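## Task

On the lighting desk, move the channel 5 fader to level 2 and the channel 4 fader to level 0, leaving every other fader at the level it started at. The faders must stay at these levels without the robot holding them.

## Robot and tools

Robot: a single seven-joint Kinova Gen3 arm carrying a Robotiq 2F-85 two-finger gripper with touch-sensing fingertip pads. There is one arm, so every command describes one gripper. The only camera is cam_wrist (672x504), mounted on the wrist.

Frames: the state line reports end_effector_position in metres and end_effector_quat_wxyz in the scene frame. Its origin sits on the table surface under the arm base, +z is up, and +y is to the left when facing along +x. The reported point lies midway between the pads when they are shut; closed fingertips extend about 22 mm past it, open ones about 9 mm. In the gripper's own frame, the fingers point along +z and close along y. Reported positions can be a little off, especially far from the base.

The row: both motion tools use a row of 9 numbers, each between -1 and 1, in this order: dx, dy, dz, rx, ry, rz, position, force_limit, speed. The first six are a relative offset, not a pose. They are expressed in the gripper's own axes and measured from the gripper pose at the start of the action (for the first action in a call, the last pose a result showed). A value of 1.0 means 0.6 m of travel or 180 degrees of turn; rx, ry, rz form a single rotation vector. The last three control the fingers and are absolute settings. position +1 is fully open (85 mm), about -0.8 is pads touching, and -1 closes until blocked. force_limit runs from about 20 N at -1, through 128 N at 0, to 235 N at +1. speed runs from about 20 mm/s at -1, through 85 at 0, to 150 at +1.

execute_actions(actions): a list of actions. Each action is a table of up to 15 rows, and each row lasts one control step of 1/30 s. If there are fewer than 15 rows, the last row is repeated for the remaining steps. Every row counts from the action's starting pose, not from the row before it. An empty list just returns the current state and images. Each control step limits the commanded pose to 70 mm and 16 degrees from where the gripper actually is. A far target may need several actions.

move(target, speed, blocking): drives the gripper in a straight line toward one row, offset from the pose in the last result. speed is in m/s, from 0.002 to 0.5 (default 0.25); turning is capped at twice that number in rad/s. A path lasts 0.5 to 10 s; a longer one halts short of the target. The move does not avoid obstacles and may overshoot its speed. With blocking=false the result comes back after 0.5 s while the arm keeps going. Before issuing new rows or moves, call wait or stop. The extra "move:" line says how it ended: done, off_target, moving, held or fault, plus which limits acted. paced means the pose was clipped; held means a safety check blocked steps.

wait(seconds): 0 to 10 s, letting the arm hold its last command. stop(): brakes a running move, though the fingers keep moving. zoom_image(camera, region): a closer look at cam_wrist's latest image; region is [x0, y0, x1, y1] in pixels, at most 504x504. read_manual(section): only returns licence text. finished_scene(scene): ends scene 1 or 2 for good and reports success. Call it only once the faders are set and the gripper has let go.

Result lines: Hand target is the pose the controller is now heading for. pose unreachable means the clearance check changed or blocked a command; the base's mount counts as part of the arm. Step readings list positions during an action, with HELD marking clipped steps. object_status: 0 moving, 1 blocked while opening, 2 blocked while closing (a grip), 3 reached the commanded position or fully shut. position_measured is in counts: 3 is open, 78 is about 60 mm, 130 is 40 mm, 180 is 20 mm, and 230 is shut. touch_left (the -y finger) and touch_right (the +y finger) each give 28 cells in 7 groups of 4, running from the fingertip toward the palm. Idle cells read around 0 plus noise; about 30 means 10 N and 140 means 50 N. Finger settings only change when position changes by at least 0.01.

For faders, push or pinch the knob along its slot with modest force and low speed, then open and lift clear so the level holds on its own. Check the result in cam_wrist images.

Avoid: knocking anything off the table, hitting things hard, pressing a target far beyond contact, and bumping neighbouring faders. If a joint reaches its load limit (47.5 N m for the first four joints, 29.9 N m for the last three), the arm freezes for 10 s. Keep motors cool: a MOTOR HOT warning appears at 60 °C, and at 75 °C the arm sags. Smooth, quick, low-effort motion is preferred. The arm keeps holding its last command while you are thinking.

Each tool is called after "Call:" in YAML: its name, and indented under it one key for each argument.

## Session

Call:
execute_actions:
  actions: []

Scene clock: 0.00 s.
end_effector_position=(+0.3519, +0.3152, +0.3529) position_measured=3 object_status=3 touch_left=n/a touch_right=n/a end_effector_quat_wxyz=(-0.033, +0.979, -0.201, -0.019)
Joint positions: [-0.436  0.431 -0.499  1.743  0.191  0.906  3.364]
Joint velocities: [-0.002 -0.002 -0.     0.002  0.    -0.     0.   ]
Hand target: +0.352, +0.315, +0.353; -0.033, +0.979, -0.201, -0.019

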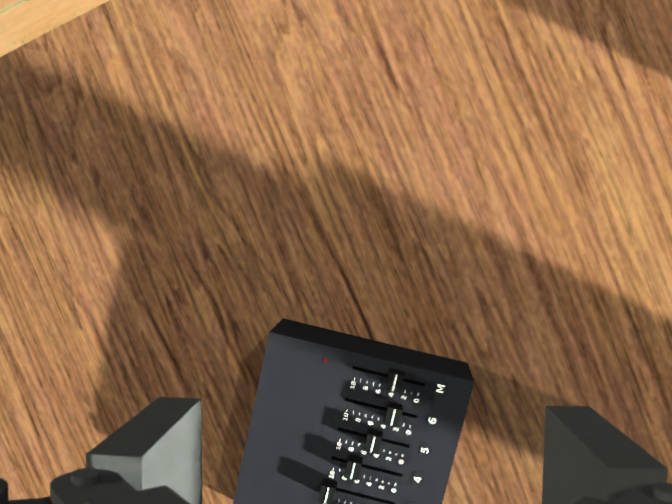

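Call:
move:
  target: [-0.2,0.03,0.12,-0.018,0.016,0.067,1,-1,0]

Scene clock: 10.20 s.
end_effector_position=(+0.2332, +0.3502, +0.2864) position_measured=3 object_status=3 touch_left=((3 -6 9 2) (7 -10 -4 18) (23 7 -2 -18) (8 -10 4 -17) (-16 12 -18 5) (-8 5 -3 19) (9 6 13 10)) touch_right=((-12 11 4 -1) (-2 6 -7 5) (7 -4 2 4) (4 3 -5 -11) (-7 -2 3 -4) (1 1 -6 -11) (-5 -1 2 2)) end_effector_quat_wxyz=(+0.002, +0.953, -0.304, -0.004)
Joint positions: [-0.826  0.468 -0.395  1.956  0.317  0.707  2.729]
Joint velocities: [-0.014  0.004 -0.011 -0.002  0.007  0.001 -0.006]
Hand target: +0.232, +0.351, +0.286; +0.002, +0.953, -0.303, -0.004
Off the commanded pose: 0.001 m, 0 deg.
move: done
camera_calibration (this result's frames):
cam_wrist: T_world_to_cam=[[-0.567634, -0.822951, -0.0233013, 0.431398], [-0.823273, 0.56727, 0.0206703, 0.0420699], [-0.00379248, 0.0309165, -0.999515, 0.431028], [0, 0, 0, 1]] pos_world=[0.281146, 0.317829, 0.440002]

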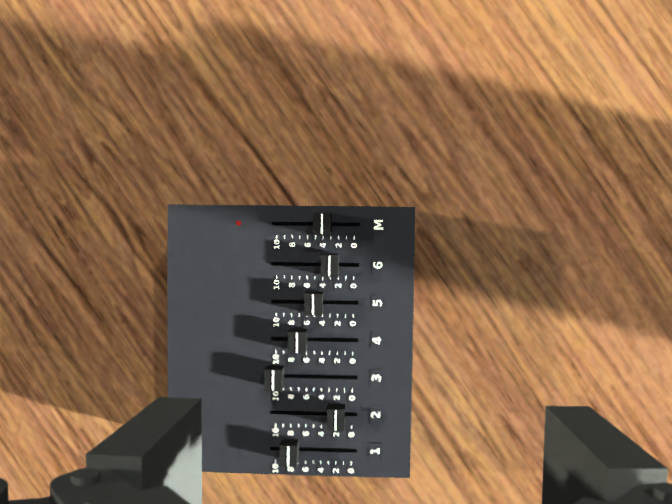

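Call:
move:
  target: [0.075,-0.092,0.26,0,0,0.5,1,-1,0]
  speed: 0.4

Scene clock: 27.57 s.
end_effector_position=(+0.3006, +0.3687, +0.1301) position_measured=3 object_status=3 touch_left=((-8 1 17 -4) (15 -10 -11 23) (-4 -13 -12 -7) (9 11 7 16) (12 -6 -12 11) (-6 -5 15 9) (8 -3 1 13)) touch_right=((-1 5 -1 0) (5 0 -1 -2) (2 6 3 -1) (2 -6 1 -6) (-5 -5 -1 -2) (5 7 -3 3) (-8 -2 6 6)) end_effector_quat_wxyz=(-0.004, -0.458, +0.889, +0.002)
Joint positions: [-1.028  0.852  0.048  1.83  -0.05   0.39   1.619]
Joint velocities: [-0.002  0.006 -0.    -0.     0.001  0.001 -0.001]
Hand target: +0.300, +0.369, +0.130; -0.004, -0.459, +0.889, +0.002
Off the commanded pose: 0.000 m, 0 deg.
move: done
camera_calibration (this result's frames):
cam_wrist: T_world_to_cam=[[-0.822553, 0.568236, -0.0226646, 0.0448603], [0.568224, 0.822839, 0.00760442, -0.420529], [0.0229704, -0.00662352, -0.999714, 0.280263], [0, 0, 0, 1]] pos_world=[0.269417, 0.322393, 0.284397]

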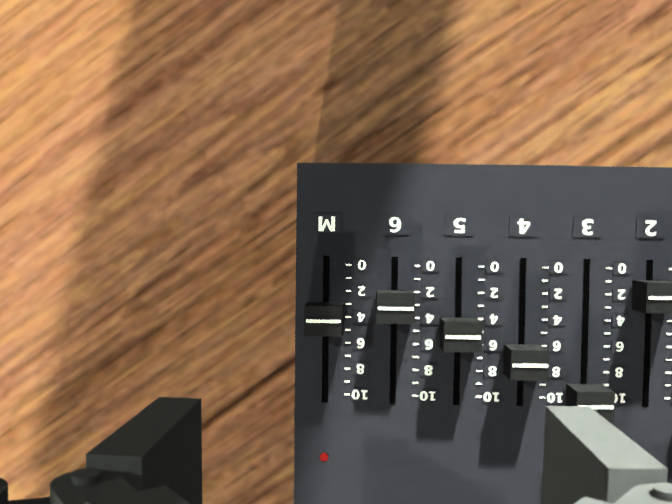

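Call:
move:
  target: [-0.018,0.009,0.045,0,0,0,1,-1,0]
  speed: 0.1

Scene clock: 42.03 s.
end_effector_position=(+0.3023, +0.3808, +0.1033) position_measured=3 object_status=3 touch_left=((-3 25 8 6) (1 -1 10 11) (19 9 7 -7) (-7 -1 -13 0) (5 12 3 -9) (0 5 -21 -7) (12 -10 10 -16)) touch_right=((-7 9 -3 2) (4 -7 0 4) (-1 -3 6 0) (0 -5 7 -10) (-6 -7 2 8) (-1 0 0 -1) (10 2 -2 -6)) end_effector_quat_wxyz=(-0.004, -0.458, +0.889, +0.002)
Joint positions: [-1.037  0.923  0.047  1.782 -0.054  0.367  1.61 ]
Joint velocities: [-0.     0.006  0.    -0.     0.    -0.     0.   ]
Hand target: +0.302, +0.381, +0.103; -0.004, -0.458, +0.889, +0.002
Off the commanded pose: 0.000 m, 0 deg.
move: done
camera_calibration (this result's frames):
cam_wrist: T_world_to_cam=[[-0.822463, 0.568371, -0.0225742, 0.038741], [0.568345, 0.82275, 0.00814515, -0.431244], [0.0232024, -0.00613087, -0.999712, 0.253297], [0, 0, 0, 1]] pos_world=[0.271082, 0.33434, 0.257611]

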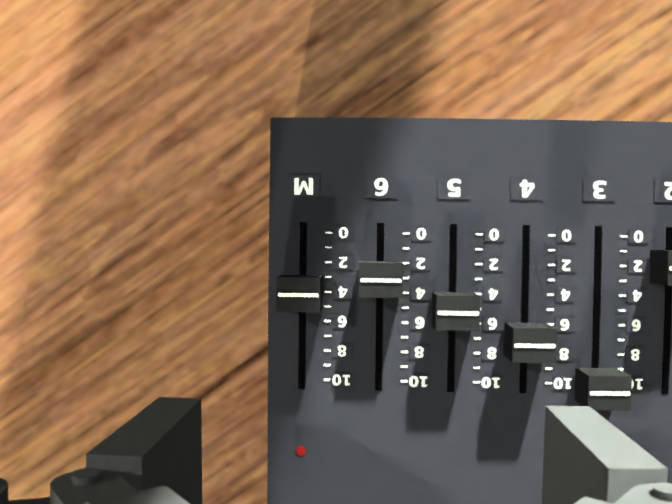

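Call:
move:
  target: [0,0,0.056,0,0,0,1,-1,0]
  speed: 0.06

Call:
move:
  target: [0.055,0.001,0,0,0,0,1,-1,0]
  speed: 0.04

Scene clock: 48.70 s.
end_effector_position=(+0.3021, +0.3809, +0.0700) position_measured=3 object_status=3 touch_left=((14 8 -11 -1) (19 -4 0 10) (-1 -8 7 20) (-15 -7 8 8) (4 -10 -25 -6) (-17 -1 6 7) (0 10 1 -3)) touch_right=((-3 11 1 -6) (9 -1 -3 8) (4 3 1 0) (9 5 1 -3) (-10 -9 9 6) (1 7 3 -7) (-2 -2 5 -1)) end_effector_quat_wxyz=(-0.004, -0.458, +0.889, +0.002)
Joint positions: [-1.032  0.999  0.042  1.761 -0.055  0.311  1.612]
Joint velocities: [ 0.001  0.004  0.     0.001  0.    -0.    -0.   ]
Hand target: +0.302, +0.381, +0.070; -0.004, -0.458, +0.889, +0.002
Off the commanded pose: 0.000 m, 0 deg.
move: done
camera_calibration (this result's frames):
cam_wrist: T_world_to_cam=[[-0.822433, 0.568417, -0.0224703, 0.0376962], [0.56838, 0.822721, 0.00863737, -0.430978], [0.0233964, -0.00566799, -0.99971, 0.219756], [0, 0, 0, 1]] pos_world=[0.27082, 0.334393, 0.224262]

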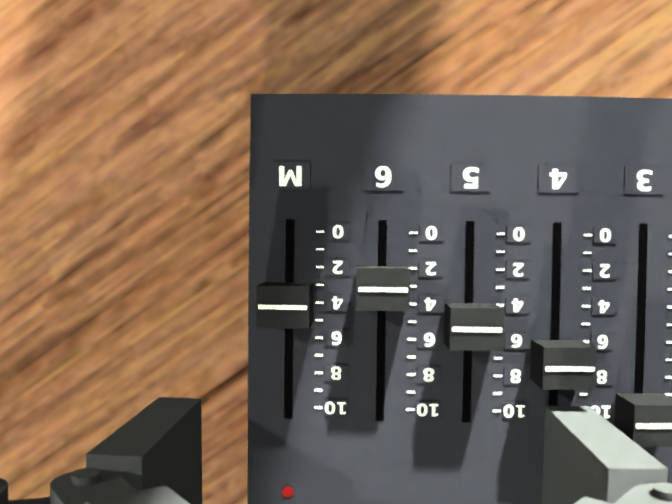

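Scene clock: 49.80 s.
end_effector_position=(+0.2835, +0.3550, +0.0704) position_measured=3 object_status=3 touch_left=((-6 -13 14 7) (-8 -3 -6 -3) (2 -9 -17 7) (-15 0 22 11) (-6 -18 10 5) (-4 12 13 -5) (-3 -3 10 -2)) touch_right=((-11 4 1 0) (-7 7 4 4) (8 3 -3 -2) (9 2 3 -4) (-3 1 3 -4) (-2 1 -2 8) (-8 3 0 -2)) end_effector_quat_wxyz=(-0.003, -0.458, +0.889, +0.002)
Joint positions: [-1.031  0.977  0.037  1.875 -0.055  0.216  1.612]
Joint velocities: [ 0.     0.    -0.     0.002  0.    -0.001 -0.001]
Hand target: +0.282, +0.354, +0.070; -0.004, -0.458, +0.889, +0.002
Off the commanded pose: 0.001 m, 0 deg.
move: done
camera_calibration (this result's frames):
cam_wrist: T_world_to_cam=[[-0.822026, 0.568991, -0.0228446, 0.0368093], [0.568898, 0.822334, 0.0110105, -0.399276], [0.0250508, -0.00394527, -0.999678, 0.219406], [0, 0, 0, 1]] pos_world=[0.251909, 0.308259, 0.224572]

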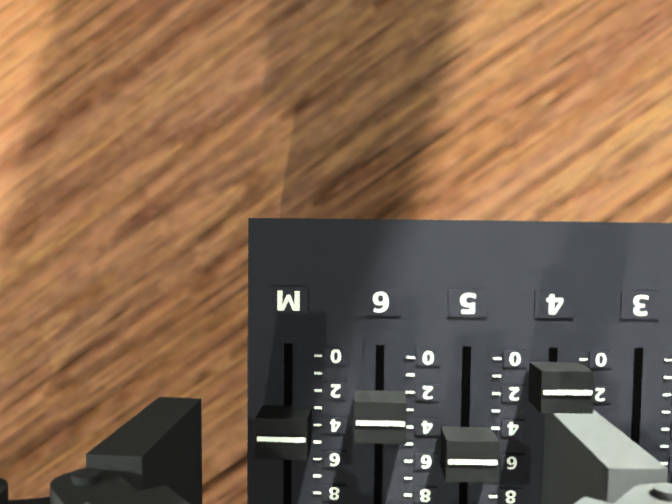

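Call:
move:
  target: [0.0135,0,0,0,0,0,1,-1,0]
  speed: 0.02

Call:
move:
  target: [-0.04,-0.009,0,0,0,0,1,-1,0]
  speed: 0.002
  blocking: false

Call:
stop:

Scene clock: 54.73 s.
end_effector_position=(+0.2802, +0.3502, +0.0708) position_measured=3 object_status=3 touch_left=((-15 13 -1 1) (-7 8 20 -11) (2 -36 18 11) (-5 -12 0 -11) (11 1 15 13) (13 -4 7 -3) (-1 -22 9 8)) touch_right=((-9 11 7 -2) (12 3 5 7) (4 0 2 4) (7 -3 3 -8) (2 -3 3 -1) (0 2 -1 1) (-11 -1 0 -4)) end_effector_quat_wxyz=(-0.000, -0.458, +0.889, +0.003)
Joint positions: [-1.03   0.972  0.036  1.901 -0.056  0.19   1.612]
Joint velocities: [ 0.002 -0.002 -0.    -0.001  0.001 -0.001 -0.   ]
Hand target: +0.279, +0.348, +0.070; -0.003, -0.458, +0.889, +0.002
Off the commanded pose: 0.002 m, 0 deg.
move: done
camera_calibration (this result's frames):
cam_wrist: T_world_to_cam=[[-0.821547, 0.569676, -0.0230033, 0.0364778], [0.569455, 0.821869, 0.01589, -0.393833], [0.0279579, -0.000044935, -0.999609, 0.217647], [0, 0, 0, 1]] pos_world=[0.248154, 0.302909, 0.224659]

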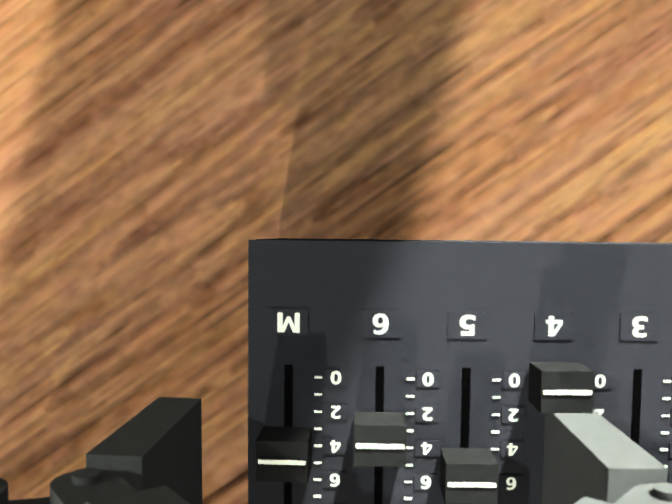

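Scene clock: 55.23 s.
end_effector_position=(+0.2809, +0.3508, +0.0708) position_measured=3 object_status=3 touch_left=((-4 4 -11 2) (-22 -4 11 10) (-2 -2 -2 7) (-2 7 0 -6) (-7 4 1 -4) (14 12 13 -7) (11 -18 3 -6)) touch_right=((-8 6 0 -8) (5 6 0 4) (6 0 -3 4) (6 -3 0 -1) (-1 1 12 6) (2 4 0 -7) (-2 -3 2 1)) end_effector_quat_wxyz=(-0.000, -0.458, +0.889, +0.003)
Joint positions: [-1.03   0.973  0.036  1.898 -0.056  0.193  1.613]
Joint velocities: [ 0.001 -0.     0.    -0.007  0.001  0.005 -0.001]
Hand target: +0.281, +0.351, +0.071; -0.000, -0.458, +0.889, +0.003
Off the commanded pose: 0.024 m, 0 deg.
move: running
camera_calibration (this result's frames):
cam_wrist: T_world_to_cam=[[-0.821545, 0.569679, -0.023006, 0.0366865], [0.569457, 0.821868, 0.0159011, -0.394719], [0.0279663, -0.0000374613, -0.999609, 0.217623], [0, 0, 0, 1]] pos_world=[0.248829, 0.303515, 0.224658]

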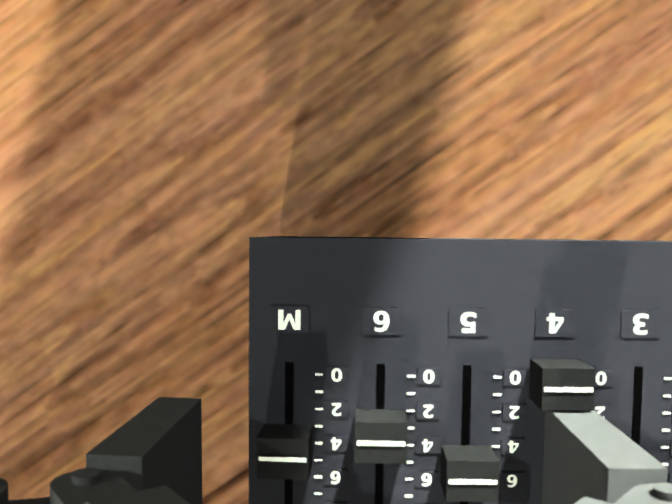

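Scene clock: 55.47 s.
end_effector_position=(+0.2810, +0.3509, +0.0708) position_measured=3 object_status=3 touch_left=((-14 -3 -11 -5) (17 2 -17 3) (-4 -4 -4 1) (-10 19 1 -9) (-14 -1 1 12) (-8 -13 11 13) (12 -8 -2 10)) touch_right=((-3 2 -4 -2) (4 -1 -4 8) (5 -2 5 6) (12 -9 -10 -11) (-2 -8 -2 3) (4 5 1 -5) (5 3 8 -7)) end_effector_quat_wxyz=(-0.000, -0.458, +0.889, +0.003)
Joint positions: [-1.03   0.973  0.036  1.897 -0.055  0.193  1.613]
Joint velocities: [ 0.002  0.     0.     0.001 -0.    -0.     0.   ]
Hand target: +0.281, +0.351, +0.071; -0.000, -0.458, +0.889, +0.003
Off the commanded pose: 0.024 m, 0 deg.
earlier move: stopped
camera_calibration (this result's frames):
cam_wrist: T_world_to_cam=[[-0.821549, 0.569674, -0.0230054, 0.0367157], [0.569452, 0.821871, 0.0159047, -0.394845], [0.0279679, -0.0000339566, -0.999609, 0.217622], [0, 0, 0, 1]] pos_world=[0.248923, 0.303603, 0.224661]

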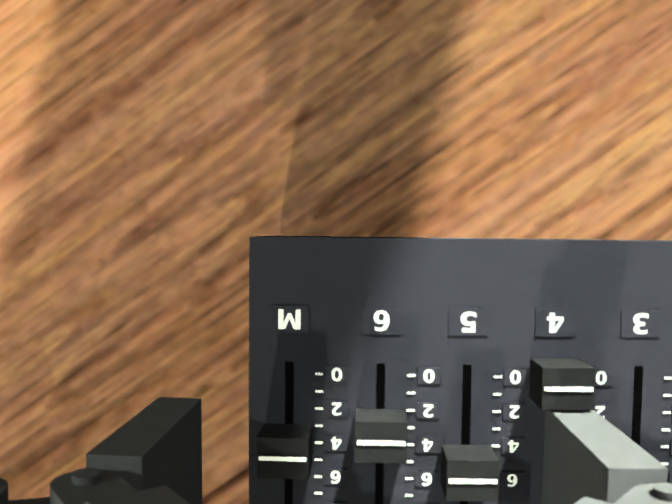

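Call:
move:
  target: [-0.047,0,0,0,0,0,1,-1,0]
  speed: 0.08

Call:
move:
  target: [0,-0.04,0,0,0,0,1,-1,0]
  speed: 0.08

Call:
move:
  target: [0.031,0,0,0,0,0,1,-1,0]
  speed: 0.03

Scene clock: 62.60 s.
end_effector_position=(+0.2974, +0.3740, +0.0709) position_measured=3 object_status=3 touch_left=((-1 -13 9 -12) (14 15 1 -4) (11 7 -6 -5) (10 2 8 -11) (1 -25 -3 -13) (6 15 -3 -16) (24 -12 -25 19)) touch_right=((-13 9 5 -3) (8 10 4 5) (5 -8 6 6) (13 -2 -5 -8) (7 -12 -6 10) (-3 3 -1 1) (-5 3 -3 -3)) end_effector_quat_wxyz=(-0.000, -0.458, +0.889, +0.003)
Joint positions: [-1.032  0.989  0.041  1.8   -0.055  0.275  1.611]
Joint velocities: [-0.     0.002  0.     0.001 -0.     0.001 -0.   ]
Hand target: +0.297, +0.374, +0.071; -0.000, -0.458, +0.889, +0.003
Off the commanded pose: 0.000 m, 0 deg.
move: done
camera_calibration (this result's frames):
cam_wrist: T_world_to_cam=[[-0.821507, 0.569733, -0.0230471, 0.0370349], [0.569503, 0.82183, 0.0161721, -0.423161], [0.0281546, 0.000160035, -0.999604, 0.217156], [0, 0, 0, 1]] pos_world=[0.265302, 0.326632, 0.224767]

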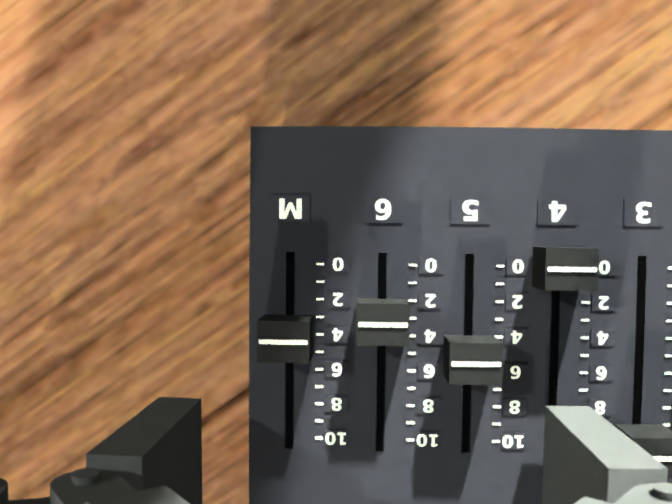

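Scene clock: 63.33 s.
end_effector_position=(+0.3168, +0.3603, +0.0708) position_measured=3 object_status=3 touch_left=((-6 -9 4 -1) (-2 -2 8 -1) (-18 4 -14 8) (22 -18 12 7) (-4 -19 -14 -5) (-3 4 -21 2) (2 -8 23 -7)) touch_right=((-7 4 -2 0) (4 -1 -3 -2) (4 4 8 5) (9 -3 0 0) (-6 -5 5 5) (0 2 3 1) (-6 2 5 -3)) end_effector_quat_wxyz=(-0.000, -0.458, +0.889, +0.004)
Joint positions: [-0.974  0.989  0.03   1.793 -0.039  0.28   1.649]
Joint velocities: [ 0.004  0.002  0.    -0.001 -0.002 -0.     0.002]
Hand target: +0.317, +0.360, +0.071; -0.000, -0.458, +0.889, +0.003
Off the commanded pose: 0.000 m, 0 deg.
move: done
camera_calibration (this result's frames):
cam_wrist: T_world_to_cam=[[-0.821773, 0.569348, -0.0230558, 0.0609981], [0.569116, 0.822097, 0.0162534, -0.422918], [0.0282079, 0.000235171, -0.999602, 0.216444], [0, 0, 0, 1]] pos_world=[0.284711, 0.3129, 0.224638]

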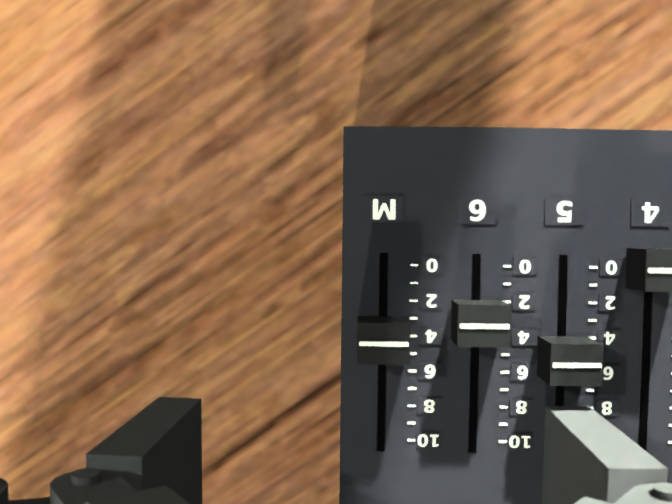

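Scene clock: 64.17 s.
end_effector_position=(+0.3066, +0.3460, +0.0710) position_measured=3 object_status=3 touch_left=((-15 2 -21 0) (7 -16 13 9) (13 -7 -7 -1) (0 7 8 -1) (-9 -9 -8 6) (-10 -15 12 -11) (3 -10 -14 -18)) touch_right=((-9 2 -6 6) (3 1 1 6) (3 -5 8 7) (3 1 -1 -6) (-7 -1 5 -2) (-2 4 -3 -1) (-3 1 3 -4)) end_effector_quat_wxyz=(+0.001, -0.458, +0.889, +0.004)
Joint positions: [-0.971  0.977  0.028  1.857 -0.038  0.226  1.65 ]
Joint velocities: [ 0.001  0.001  0.     0.002  0.    -0.001 -0.002]
Hand target: +0.306, +0.345, +0.071; -0.000, -0.458, +0.889, +0.004
Off the commanded pose: 0.001 m, 0 deg.
move: done
camera_calibration (this result's frames):
cam_wrist: T_world_to_cam=[[-0.821621, 0.569564, -0.0231355, 0.0606883], [0.569265, 0.821944, 0.0185887, -0.405601], [0.0296036, 0.00210267, -0.99956, 0.215844], [0, 0, 0, 1]] pos_world=[0.274367, 0.298362, 0.224692]

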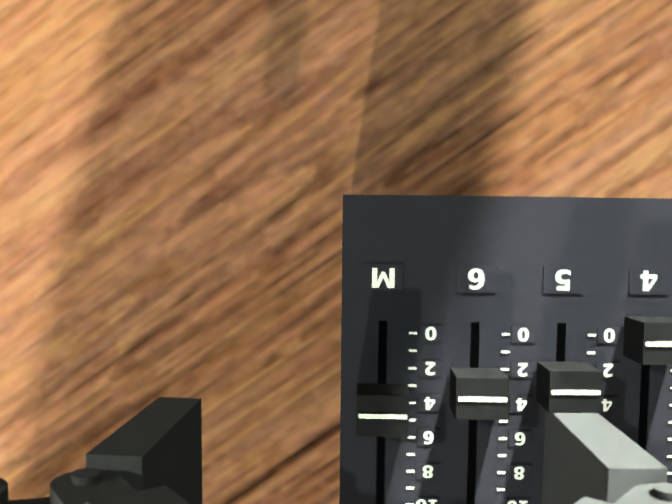

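Call:
move:
  target: [0.0063,0,0,0,0,0,1,-1,0]
  speed: 0.015

Call:
move:
  target: [-0.015,0,-0.04,0,0,0,1,-1,0]
  speed: 0.08

Scene clock: 69.87 s.
end_effector_position=(+0.3051, +0.3438, +0.0712) position_measured=3 object_status=3 touch_left=((-4 3 0 0) (2 -5 7 -12) (11 -7 4 0) (-6 10 15 -4) (7 -7 -5 -18) (-7 18 -8 10) (7 -7 0 -9)) touch_right=((-2 7 6 4) (10 10 -3 -1) (-2 -9 -3 -1) (1 -1 0 -8) (0 -9 13 5) (-1 -2 9 -1) (4 4 -7 0)) end_effector_quat_wxyz=(+0.002, -0.458, +0.889, +0.005)
Joint positions: [-0.97   0.975  0.027  1.869 -0.038  0.214  1.651]
Joint velocities: [-0.001 -0.002 -0.001 -0.001 -0.001 -0.001 -0.001]
Hand target: +0.304, +0.343, +0.071; +0.001, -0.458, +0.889, +0.004
Off the commanded pose: 0.001 m, 0 deg.
move: done
camera_calibration (this result's frames):
cam_wrist: T_world_to_cam=[[-0.82145, 0.569807, -0.0232297, 0.0605439], [0.569436, 0.821769, 0.0209336, -0.403095], [0.0310176, 0.00396808, -0.999511, 0.215012], [0, 0, 0, 1]] pos_world=[0.272601, 0.295899, 0.224752]

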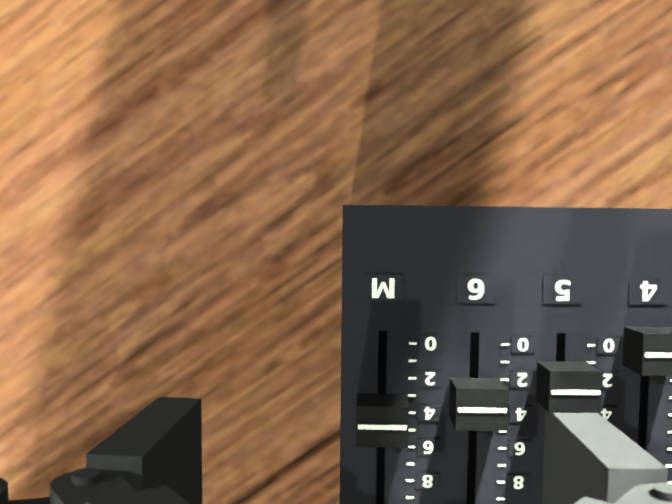

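Scene clock: 70.60 s.
end_effector_position=(+0.3103, +0.3508, +0.0950) position_measured=3 object_status=3 touch_left=((6 -7 -3 -4) (-6 11 10 -15) (3 13 28 -15) (11 1 -4 -14) (2 0 -14 16) (-5 -4 25 -14) (-1 -6 -15 1)) touch_right=((2 8 0 2) (7 -4 -1 2) (4 -3 5 5) (4 -8 -3 -6) (-8 -5 10 5) (4 0 5 -2) (-3 -2 0 -10)) end_effector_quat_wxyz=(+0.002, -0.458, +0.889, +0.004)
Joint positions: [-0.974  0.923  0.031  1.854 -0.038  0.28   1.649]
Joint velocities: [ 0.001 -0.003 -0.001  0.    -0.     0.     0.001]
Hand target: +0.310, +0.351, +0.095; +0.002, -0.458, +0.889, +0.004
Off the commanded pose: 0.000 m, 0 deg.
move: done
camera_calibration (this result's frames):
cam_wrist: T_world_to_cam=[[-0.821459, 0.56979, -0.0233054, 0.0613875], [0.56943, 0.821782, 0.0205851, -0.412281], [0.0308811, 0.00363901, -0.999516, 0.238821], [0, 0, 0, 1]] pos_world=[0.277818, 0.302958, 0.248623]

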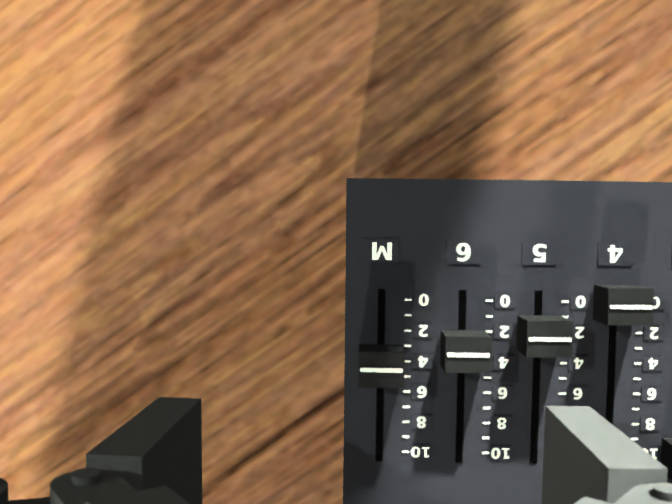

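Call:
finished_scene:
  scene: 1

The scene is finished: the task was done.


## Next scene

On the lighting desk, move the channel 2 fader to level 9 and the channel 4 fader to level 7, leaving every other fader at the level it started at. The faders must stay at these levels without the robot holding them.

Call:
execute_actions:
  actions: []

Scene clock: 0.00 s.
end_effector_position=(+0.1304, +0.4575, +0.3620) position_measured=3 object_status=3 touch_left=n/a touch_right=n/a end_effector_quat_wxyz=(-0.065, -0.136, +0.988, -0.013)
Joint positions: [-1.524  0.484  0.226  1.609 -0.185  1.08   0.661]
Joint velocities: [ 0.    -0.001 -0.    -0.001  0.001 -0.001  0.   ]
Hand target: +0.130, +0.458, +0.362; -0.065, -0.136, +0.988, -0.013
camera_calibration (this result's frames):
cam_wrist: T_world_to_cam=[[-0.287407, 0.957156, -0.0353565, -0.383445], [0.952265, 0.281583, -0.117905, -0.155656], [-0.102897, -0.0675554, -0.992395, 0.558298], [0, 0, 0, 1]] pos_world=[0.0954679, 0.448563, 0.522143]

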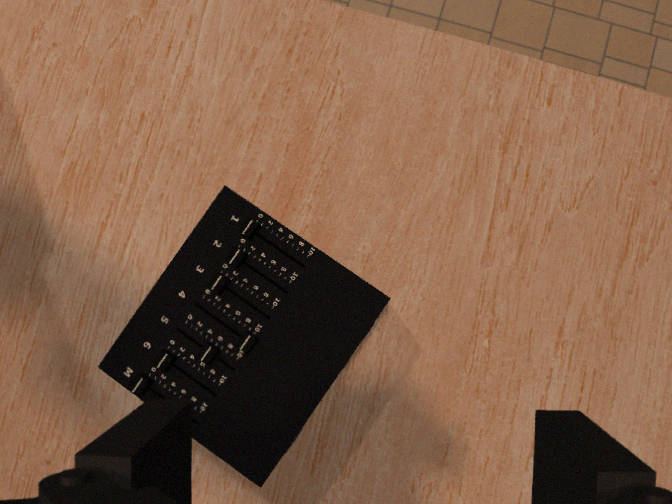

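Call:
move:
  target: [-0.112,-0.128,0.41,0.018,-0.04,-0.313,1,-1,0]
  speed: 0.35

Scene clock: 18.27 s.
end_effector_position=(+0.1843, +0.3912, +0.1107) position_measured=3 object_status=3 touch_left=((3 4 29 2) (4 -6 14 5) (10 -8 -17 16) (3 19 -4 -4) (3 -18 -23 7) (6 13 32 1) (8 7 -10 -5)) touch_right=((-14 6 2 0) (3 6 -2 2) (10 8 6 5) (6 -4 7 -5) (-9 4 7 1) (2 4 1 0) (-3 0 1 -1)) end_effector_quat_wxyz=(+0.000, -0.589, +0.808, +0.001)
Joint positions: [-1.276  0.872  0.025  1.974  0.099  0.227  1.521]
Joint velocities: [ 0.003  0.005  0.    -0.     0.    -0.001 -0.   ]
Hand target: +0.184, +0.391, +0.110; +0.000, -0.589, +0.808, +0.001
Off the commanded pose: 0.001 m, 0 deg.
move: done
camera_calibration (this result's frames):
cam_wrist: T_world_to_cam=[[-0.955557, 0.293509, -0.0276295, 0.0684714], [0.293163, 0.95593, 0.0159474, -0.37509], [0.0310926, 0.00713876, -0.999491, 0.256827], [0, 0, 0, 1]] pos_world=[0.167405, 0.33663, 0.26457]

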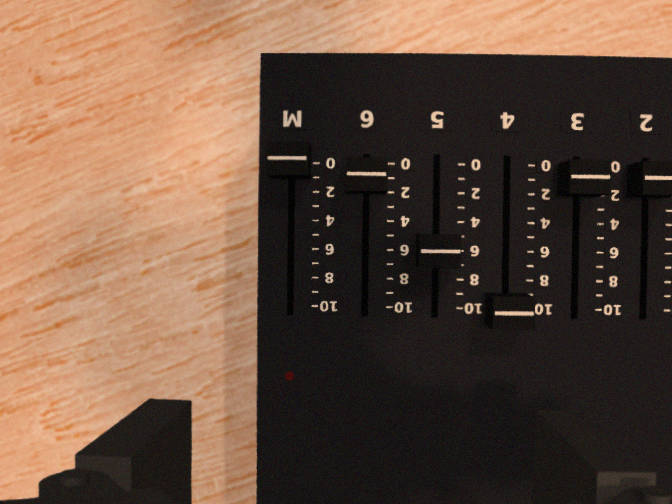

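Call:
move:
  target: [0.012,-0.003,0.067,0,0,0,1,-1,0]
  speed: 0.08

Call:
move:
  target: [0.033,0.0005,0,0,0,0,1,-1,0]
  speed: 0.03

Scene clock: 23.60 s.
end_effector_position=(+0.1838, +0.3842, +0.0709) position_measured=3 object_status=3 touch_left=((-1 25 2 8) (11 -6 -25 14) (0 3 -14 8) (9 -6 -14 -12) (-5 -19 2 -18) (-13 4 4 16) (-7 -7 9 18)) touch_right=((-13 9 -2 2) (5 5 1 1) (5 -3 0 -8) (3 4 5 -8) (-7 -3 1 3) (3 10 -5 -3) (-1 2 -1 -2)) end_effector_quat_wxyz=(+0.001, -0.589, +0.808, +0.002)
Joint positions: [-1.273  0.971  0.033  1.971  0.104  0.13   1.52 ]
Joint velocities: [ 0.     0.008 -0.     0.002  0.     0.001  0.001]
Hand target: +0.184, +0.384, +0.071; +0.000, -0.589, +0.808, +0.002
Off the commanded pose: 0.000 m, 0 deg.
move: done
camera_calibration (this result's frames):
cam_wrist: T_world_to_cam=[[-0.95551, 0.293673, -0.0274971, 0.068945], [0.293305, 0.955873, 0.0166777, -0.367633], [0.0311815, 0.00787068, -0.999483, 0.216769], [0, 0, 0, 1]] pos_world=[0.166947, 0.329457, 0.224684]

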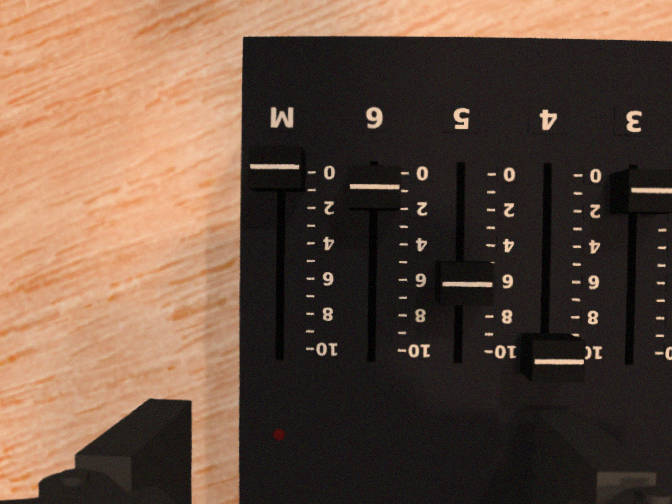

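Scene clock: 24.50 s.
end_effector_position=(+0.1779, +0.3660, +0.0710) position_measured=3 object_status=3 touch_left=((0 -1 -1 -10) (13 -2 4 12) (-4 -23 -12 -20) (-3 16 22 -8) (-3 -15 -22 18) (5 -25 -5 -16) (1 4 11 15)) touch_right=((2 3 -5 2) (0 3 1 4) (11 -7 8 4) (9 6 -1 -7) (-8 2 -6 -8) (4 -4 4 -2) (-10 0 4 -7)) end_effector_quat_wxyz=(+0.001, -0.589, +0.808, +0.002)
Joint positions: [-1.276  0.965  0.041  2.035  0.105  0.069  1.519]
Joint velocities: [-0.    -0.001  0.001 -0.001  0.    -0.002 -0.   ]
Hand target: +0.177, +0.365, +0.071; +0.001, -0.589, +0.808, +0.002
Off the commanded pose: 0.001 m, 0 deg.
move: done
camera_calibration (this result's frames):
cam_wrist: T_world_to_cam=[[-0.95537, 0.294113, -0.0276788, 0.0684607], [0.293699, 0.955727, 0.0180621, -0.348621], [0.0317657, 0.00912674, -0.999454, 0.216624], [0, 0, 0, 1]] pos_world=[0.160914, 0.311074, 0.224697]

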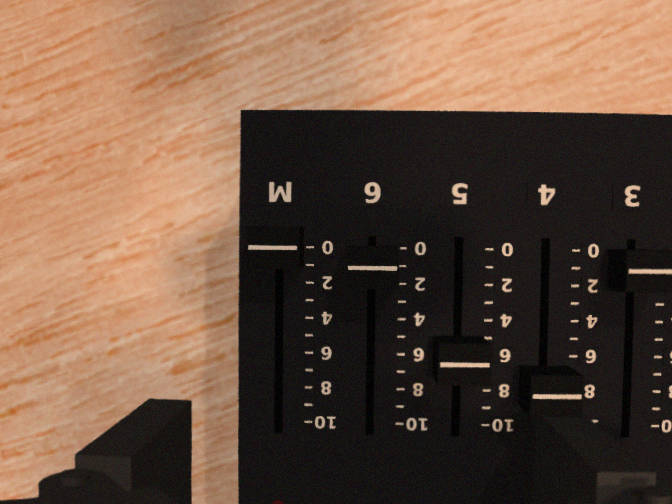

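Call:
move:
  target: [0.0062,0,0,0,0,0,1,-1,0]
  speed: 0.015

Scene clock: 28.20 s.
end_effector_position=(+0.1771, +0.3631, +0.0711) position_measured=3 object_status=3 touch_left=((-3 8 4 12) (7 -17 7 12) (22 9 -10 2) (-5 10 15 -9) (13 -18 -3 -3) (-7 10 10 -16) (-7 4 3 -9)) touch_right=((-6 13 12 -5) (6 0 -6 4) (1 2 -7 -1) (6 -6 4 2) (-3 -2 -3 0) (-2 3 -5 0) (-3 7 -5 2)) end_effector_quat_wxyz=(+0.002, -0.588, +0.808, +0.003)
Joint positions: [-1.276  0.965  0.042  2.047  0.105  0.057  1.519]
Joint velocities: [-0.     0.     0.    -0.001 -0.    -0.    -0.001]
Hand target: +0.177, +0.362, +0.071; +0.001, -0.589, +0.808, +0.002
Off the commanded pose: 0.001 m, 0 deg.
move: done
camera_calibration (this result's frames):
cam_wrist: T_world_to_cam=[[-0.955285, 0.294381, -0.02776, 0.0683954], [0.293916, 0.95563, 0.0196287, -0.345766], [0.0323066, 0.0105919, -0.999422, 0.21616], [0, 0, 0, 1]] pos_world=[0.15998, 0.308001, 0.224721]

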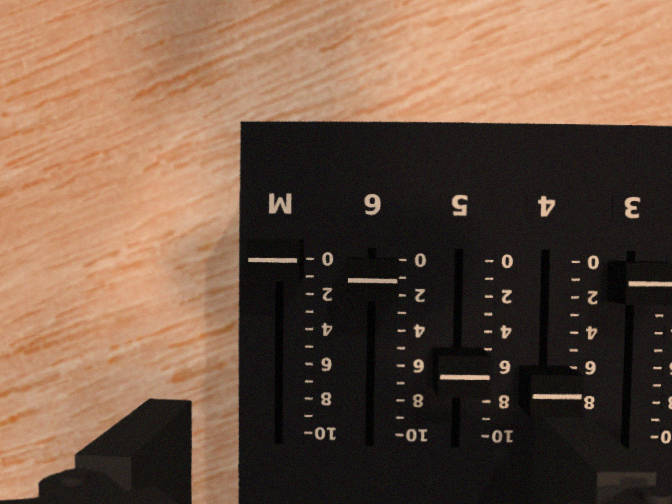

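Call:
move:
  target: [-0.008,0,-0.06,0,0,0,1,-1,0]
  speed: 0.1

Call:
move:
  target: [0.137,0.241,0,0,0,-0.995,1,-1,0]
  speed: 0.5

Scene clock: 34.17 s.
end_effector_position=(+0.1784, +0.3672, +0.1067) position_measured=3 object_status=3 touch_left=((-6 10 -1 -15) (8 -14 12 6) (1 -12 -2 14) (1 -4 15 6) (3 3 6 15) (-10 -7 -11 25) (10 -5 4 4)) touch_right=((0 3 -3 -3) (4 -2 -15 9) (10 -5 2 12) (5 3 2 1) (4 -9 1 3) (4 2 0 2) (2 1 4 -7)) end_effector_quat_wxyz=(+0.002, -0.589, +0.808, +0.002)
Joint positions: [-1.275  0.87   0.034  2.056  0.104  0.143  1.521]
Joint velocities: [ 0.    -0.007  0.    -0.001 -0.    -0.001  0.   ]
Hand target: +0.179, +0.368, +0.107; +0.002, -0.589, +0.808, +0.002
Off the commanded pose: 0.000 m, 0 deg.
move: done
camera_calibration (this result's frames):
cam_wrist: T_world_to_cam=[[-0.955346, 0.294171, -0.0278744, 0.06956], [0.293731, 0.955702, 0.0188432, -0.350707], [0.0321827, 0.00981423, -0.999434, 0.252013], [0, 0, 0, 1]] pos_world=[0.161357, 0.312236, 0.260418]

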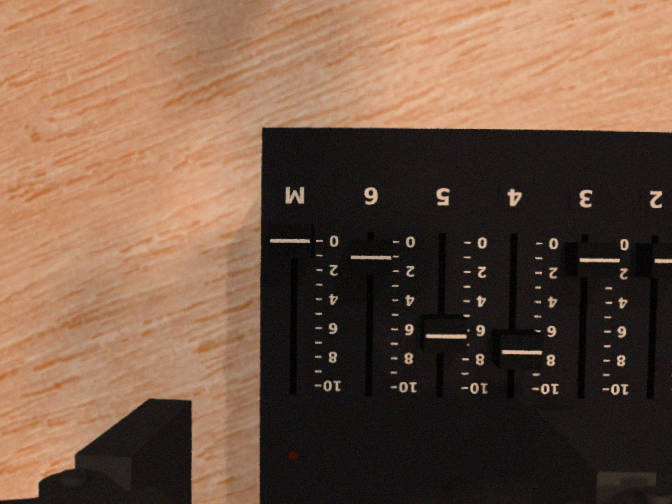

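Scene clock: 37.90 s.
end_effector_position=(+0.0156, +0.3323, +0.1067) position_measured=3 object_status=3 touch_left=((2 3 4 16) (-3 -8 11 -4) (9 11 19 19) (18 0 -15 -1) (-3 13 -9 4) (2 -1 -15 11) (17 -6 -2 5)) touch_right=((-12 4 8 0) (6 9 -1 7) (8 -3 2 -1) (9 -6 -8 -5) (4 -1 1 -5) (-1 6 -8 0) (-3 9 7 -6)) end_effector_quat_wxyz=(-0.002, +0.814, +0.581, -0.001)
Joint positions: [-1.965  0.939  0.375  2.287  1.193 -0.251  3.07 ]
Joint velocities: [-0.028  0.011  0.024  0.011 -0.047 -0.027  0.042]
Hand target: +0.015, +0.332, +0.107; -0.002, +0.813, +0.582, -0.001
Off the commanded pose: 0.001 m, 0 deg.
move: done
camera_calibration (this result's frames):
cam_wrist: T_world_to_cam=[[0.949607, -0.311642, -0.0335533, 0.0964946], [-0.311408, -0.950199, 0.0121088, 0.373971], [-0.0356559, -0.00104988, -0.999364, 0.262223], [0, 0, 0, 1]] pos_world=[0.0341755, 0.385694, 0.260765]

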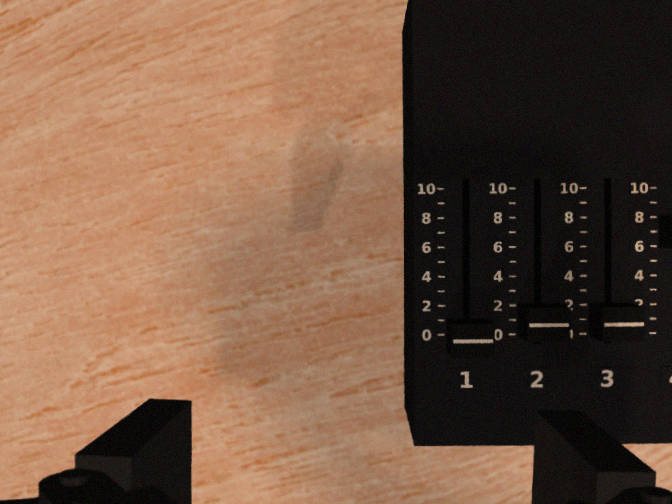

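Call:
move:
  target: [0.008,0.012,0.06,0,0,0,1,-1,0]
  speed: 0.08

Scene clock: 44.90 s.
end_effector_position=(+0.0239, +0.3351, +0.0711) position_measured=3 object_status=3 touch_left=((-21 16 2 -5) (-6 -5 10 11) (4 1 -6 -4) (15 -10 -5 2) (22 -3 4 -24) (-9 -5 -10 -15) (10 13 -7 1)) touch_right=((-4 11 4 6) (9 -3 5 4) (12 -12 9 -1) (5 -1 3 -11) (-5 -13 4 5) (-6 -1 5 5) (-7 -2 -7 -2)) end_effector_quat_wxyz=(-0.003, +0.814, +0.581, -0.000)
Joint positions: [-1.987  1.073  0.446  2.253  1.064 -0.369  3.187]
Joint velocities: [-0.002  0.011 -0.002  0.001 -0.003 -0.     0.005]
Hand target: +0.024, +0.335, +0.071; -0.002, +0.814, +0.581, -0.001
Off the commanded pose: 0.001 m, 0 deg.
move: done
camera_calibration (this result's frames):
cam_wrist: T_world_to_cam=[[0.949373, -0.312274, -0.0342789, 0.0885459], [-0.312079, -0.949992, 0.0110287, 0.379751], [-0.0360086, 0.000227388, -0.999351, 0.226494], [0, 0, 0, 1]] pos_world=[0.0426052, 0.38836, 0.225194]

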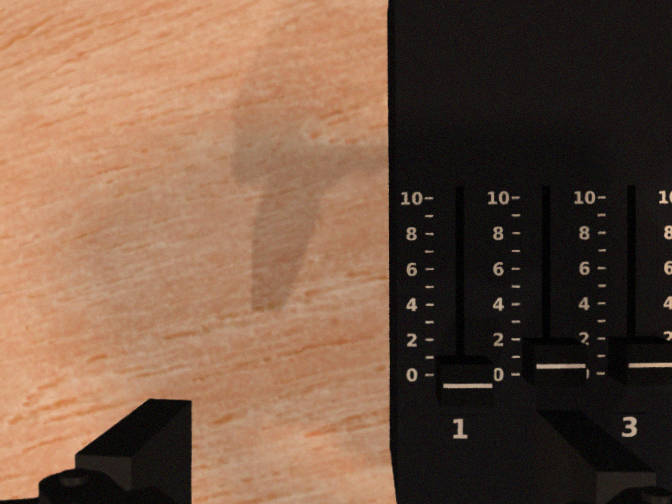

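Call:
move:
  target: [0.075,-0.001,0,0,0,0,1,-1,0]
  speed: 0.04

Call:
zoom_image:
  camera: "cam_wrist"
  region: [380,320,672,504]

Scene clock: 50.23 s.
end_effector_position=(+0.0374, +0.3770, +0.0710) position_measured=3 object_status=3 touch_left=((8 7 -9 19) (16 -3 14 2) (0 -24 -2 -8) (-8 8 -3 -21) (13 -2 -27 4) (0 -4 -13 5) (18 -4 5 0)) touch_right=((-9 0 -3 -2) (8 6 0 -1) (9 4 4 -2) (2 -6 0 -10) (-5 -3 7 3) (5 4 -3 -3) (-10 0 0 -6)) end_effector_quat_wxyz=(-0.003, +0.814, +0.581, -0.000)
Joint positions: [-1.802  1.008  0.256  2.116  1.46  -0.154  2.87 ]
Joint velocities: [ 0.024 -0.007 -0.025 -0.014  0.201  0.021 -0.194]
Hand target: +0.038, +0.378, +0.071; -0.003, +0.814, +0.581, -0.000
Off the commanded pose: 0.001 m, 0 deg.
move: done
camera_calibration (this result's frames):
cam_wrist: T_world_to_cam=[[0.949871, -0.310743, -0.0344011, 0.0882675], [-0.310557, -0.950494, 0.0107544, 0.42383], [-0.0360399, 0.000468244, -0.99935, 0.226797], [0, 0, 0, 1]] pos_world=[0.0559543, 0.43017, 0.225129]

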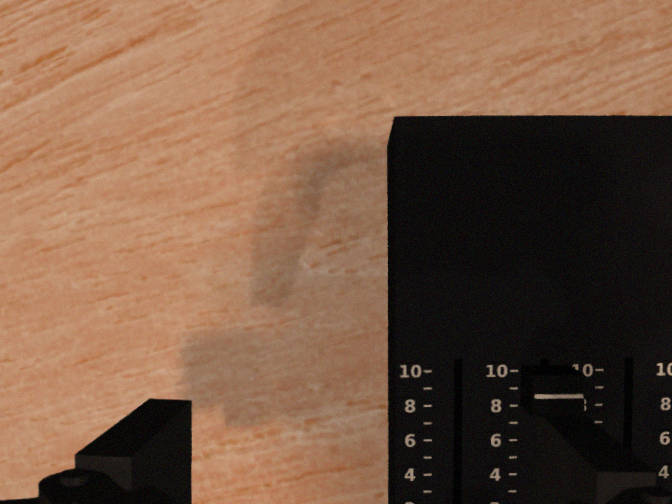

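Region (380, 320, 672, 504) of cam_wrist's 672x504 image, scaled by 1.726; it fills the top 318 rows of this view, and the rest is white.

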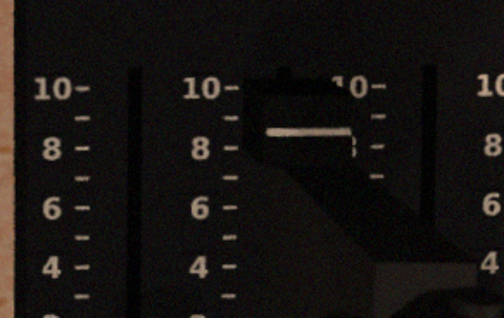

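Call:
move:
  target: [-0.05,0,-0.045,0,0,0,1,-1,0]
  speed: 0.1

Scene clock: 53.23 s.
end_effector_position=(+0.0283, +0.3484, +0.0977) position_measured=3 object_status=3 touch_left=((-1 -10 -6 8) (8 17 10 -1) (6 -3 15 19) (6 9 18 -15) (-7 6 -9 -9) (-21 -4 4 4) (-1 1 -15 -11)) touch_right=((-7 8 -7 1) (10 3 -1 3) (-3 2 5 7) (5 5 8 -3) (-5 -6 2 -3) (2 6 -4 1) (-6 4 -1 -9)) end_effector_quat_wxyz=(-0.003, +0.814, +0.581, -0.000)
Joint positions: [-1.883  0.948  0.322  2.23   1.28  -0.203  3.024]
Joint velocities: [-0.019  0.002  0.018  0.006 -0.036 -0.018  0.03 ]
Hand target: +0.028, +0.349, +0.098; -0.003, +0.814, +0.581, -0.000
Off the commanded pose: 0.001 m, 0 deg.
move: done
camera_calibration (this result's frames):
cam_wrist: T_world_to_cam=[[0.949449, -0.312072, -0.0340366, 0.0893606], [-0.311883, -0.950058, 0.0108667, 0.393487], [-0.0357279, 0.000298006, -0.999362, 0.253241], [0, 0, 0, 1]] pos_world=[0.0469264, 0.401647, 0.251845]

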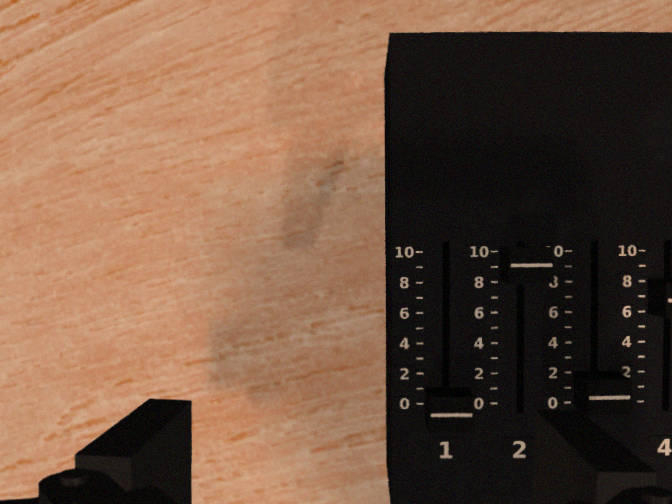

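Call:
finished_scene:
  scene: 2

The scene is finished: the task was done.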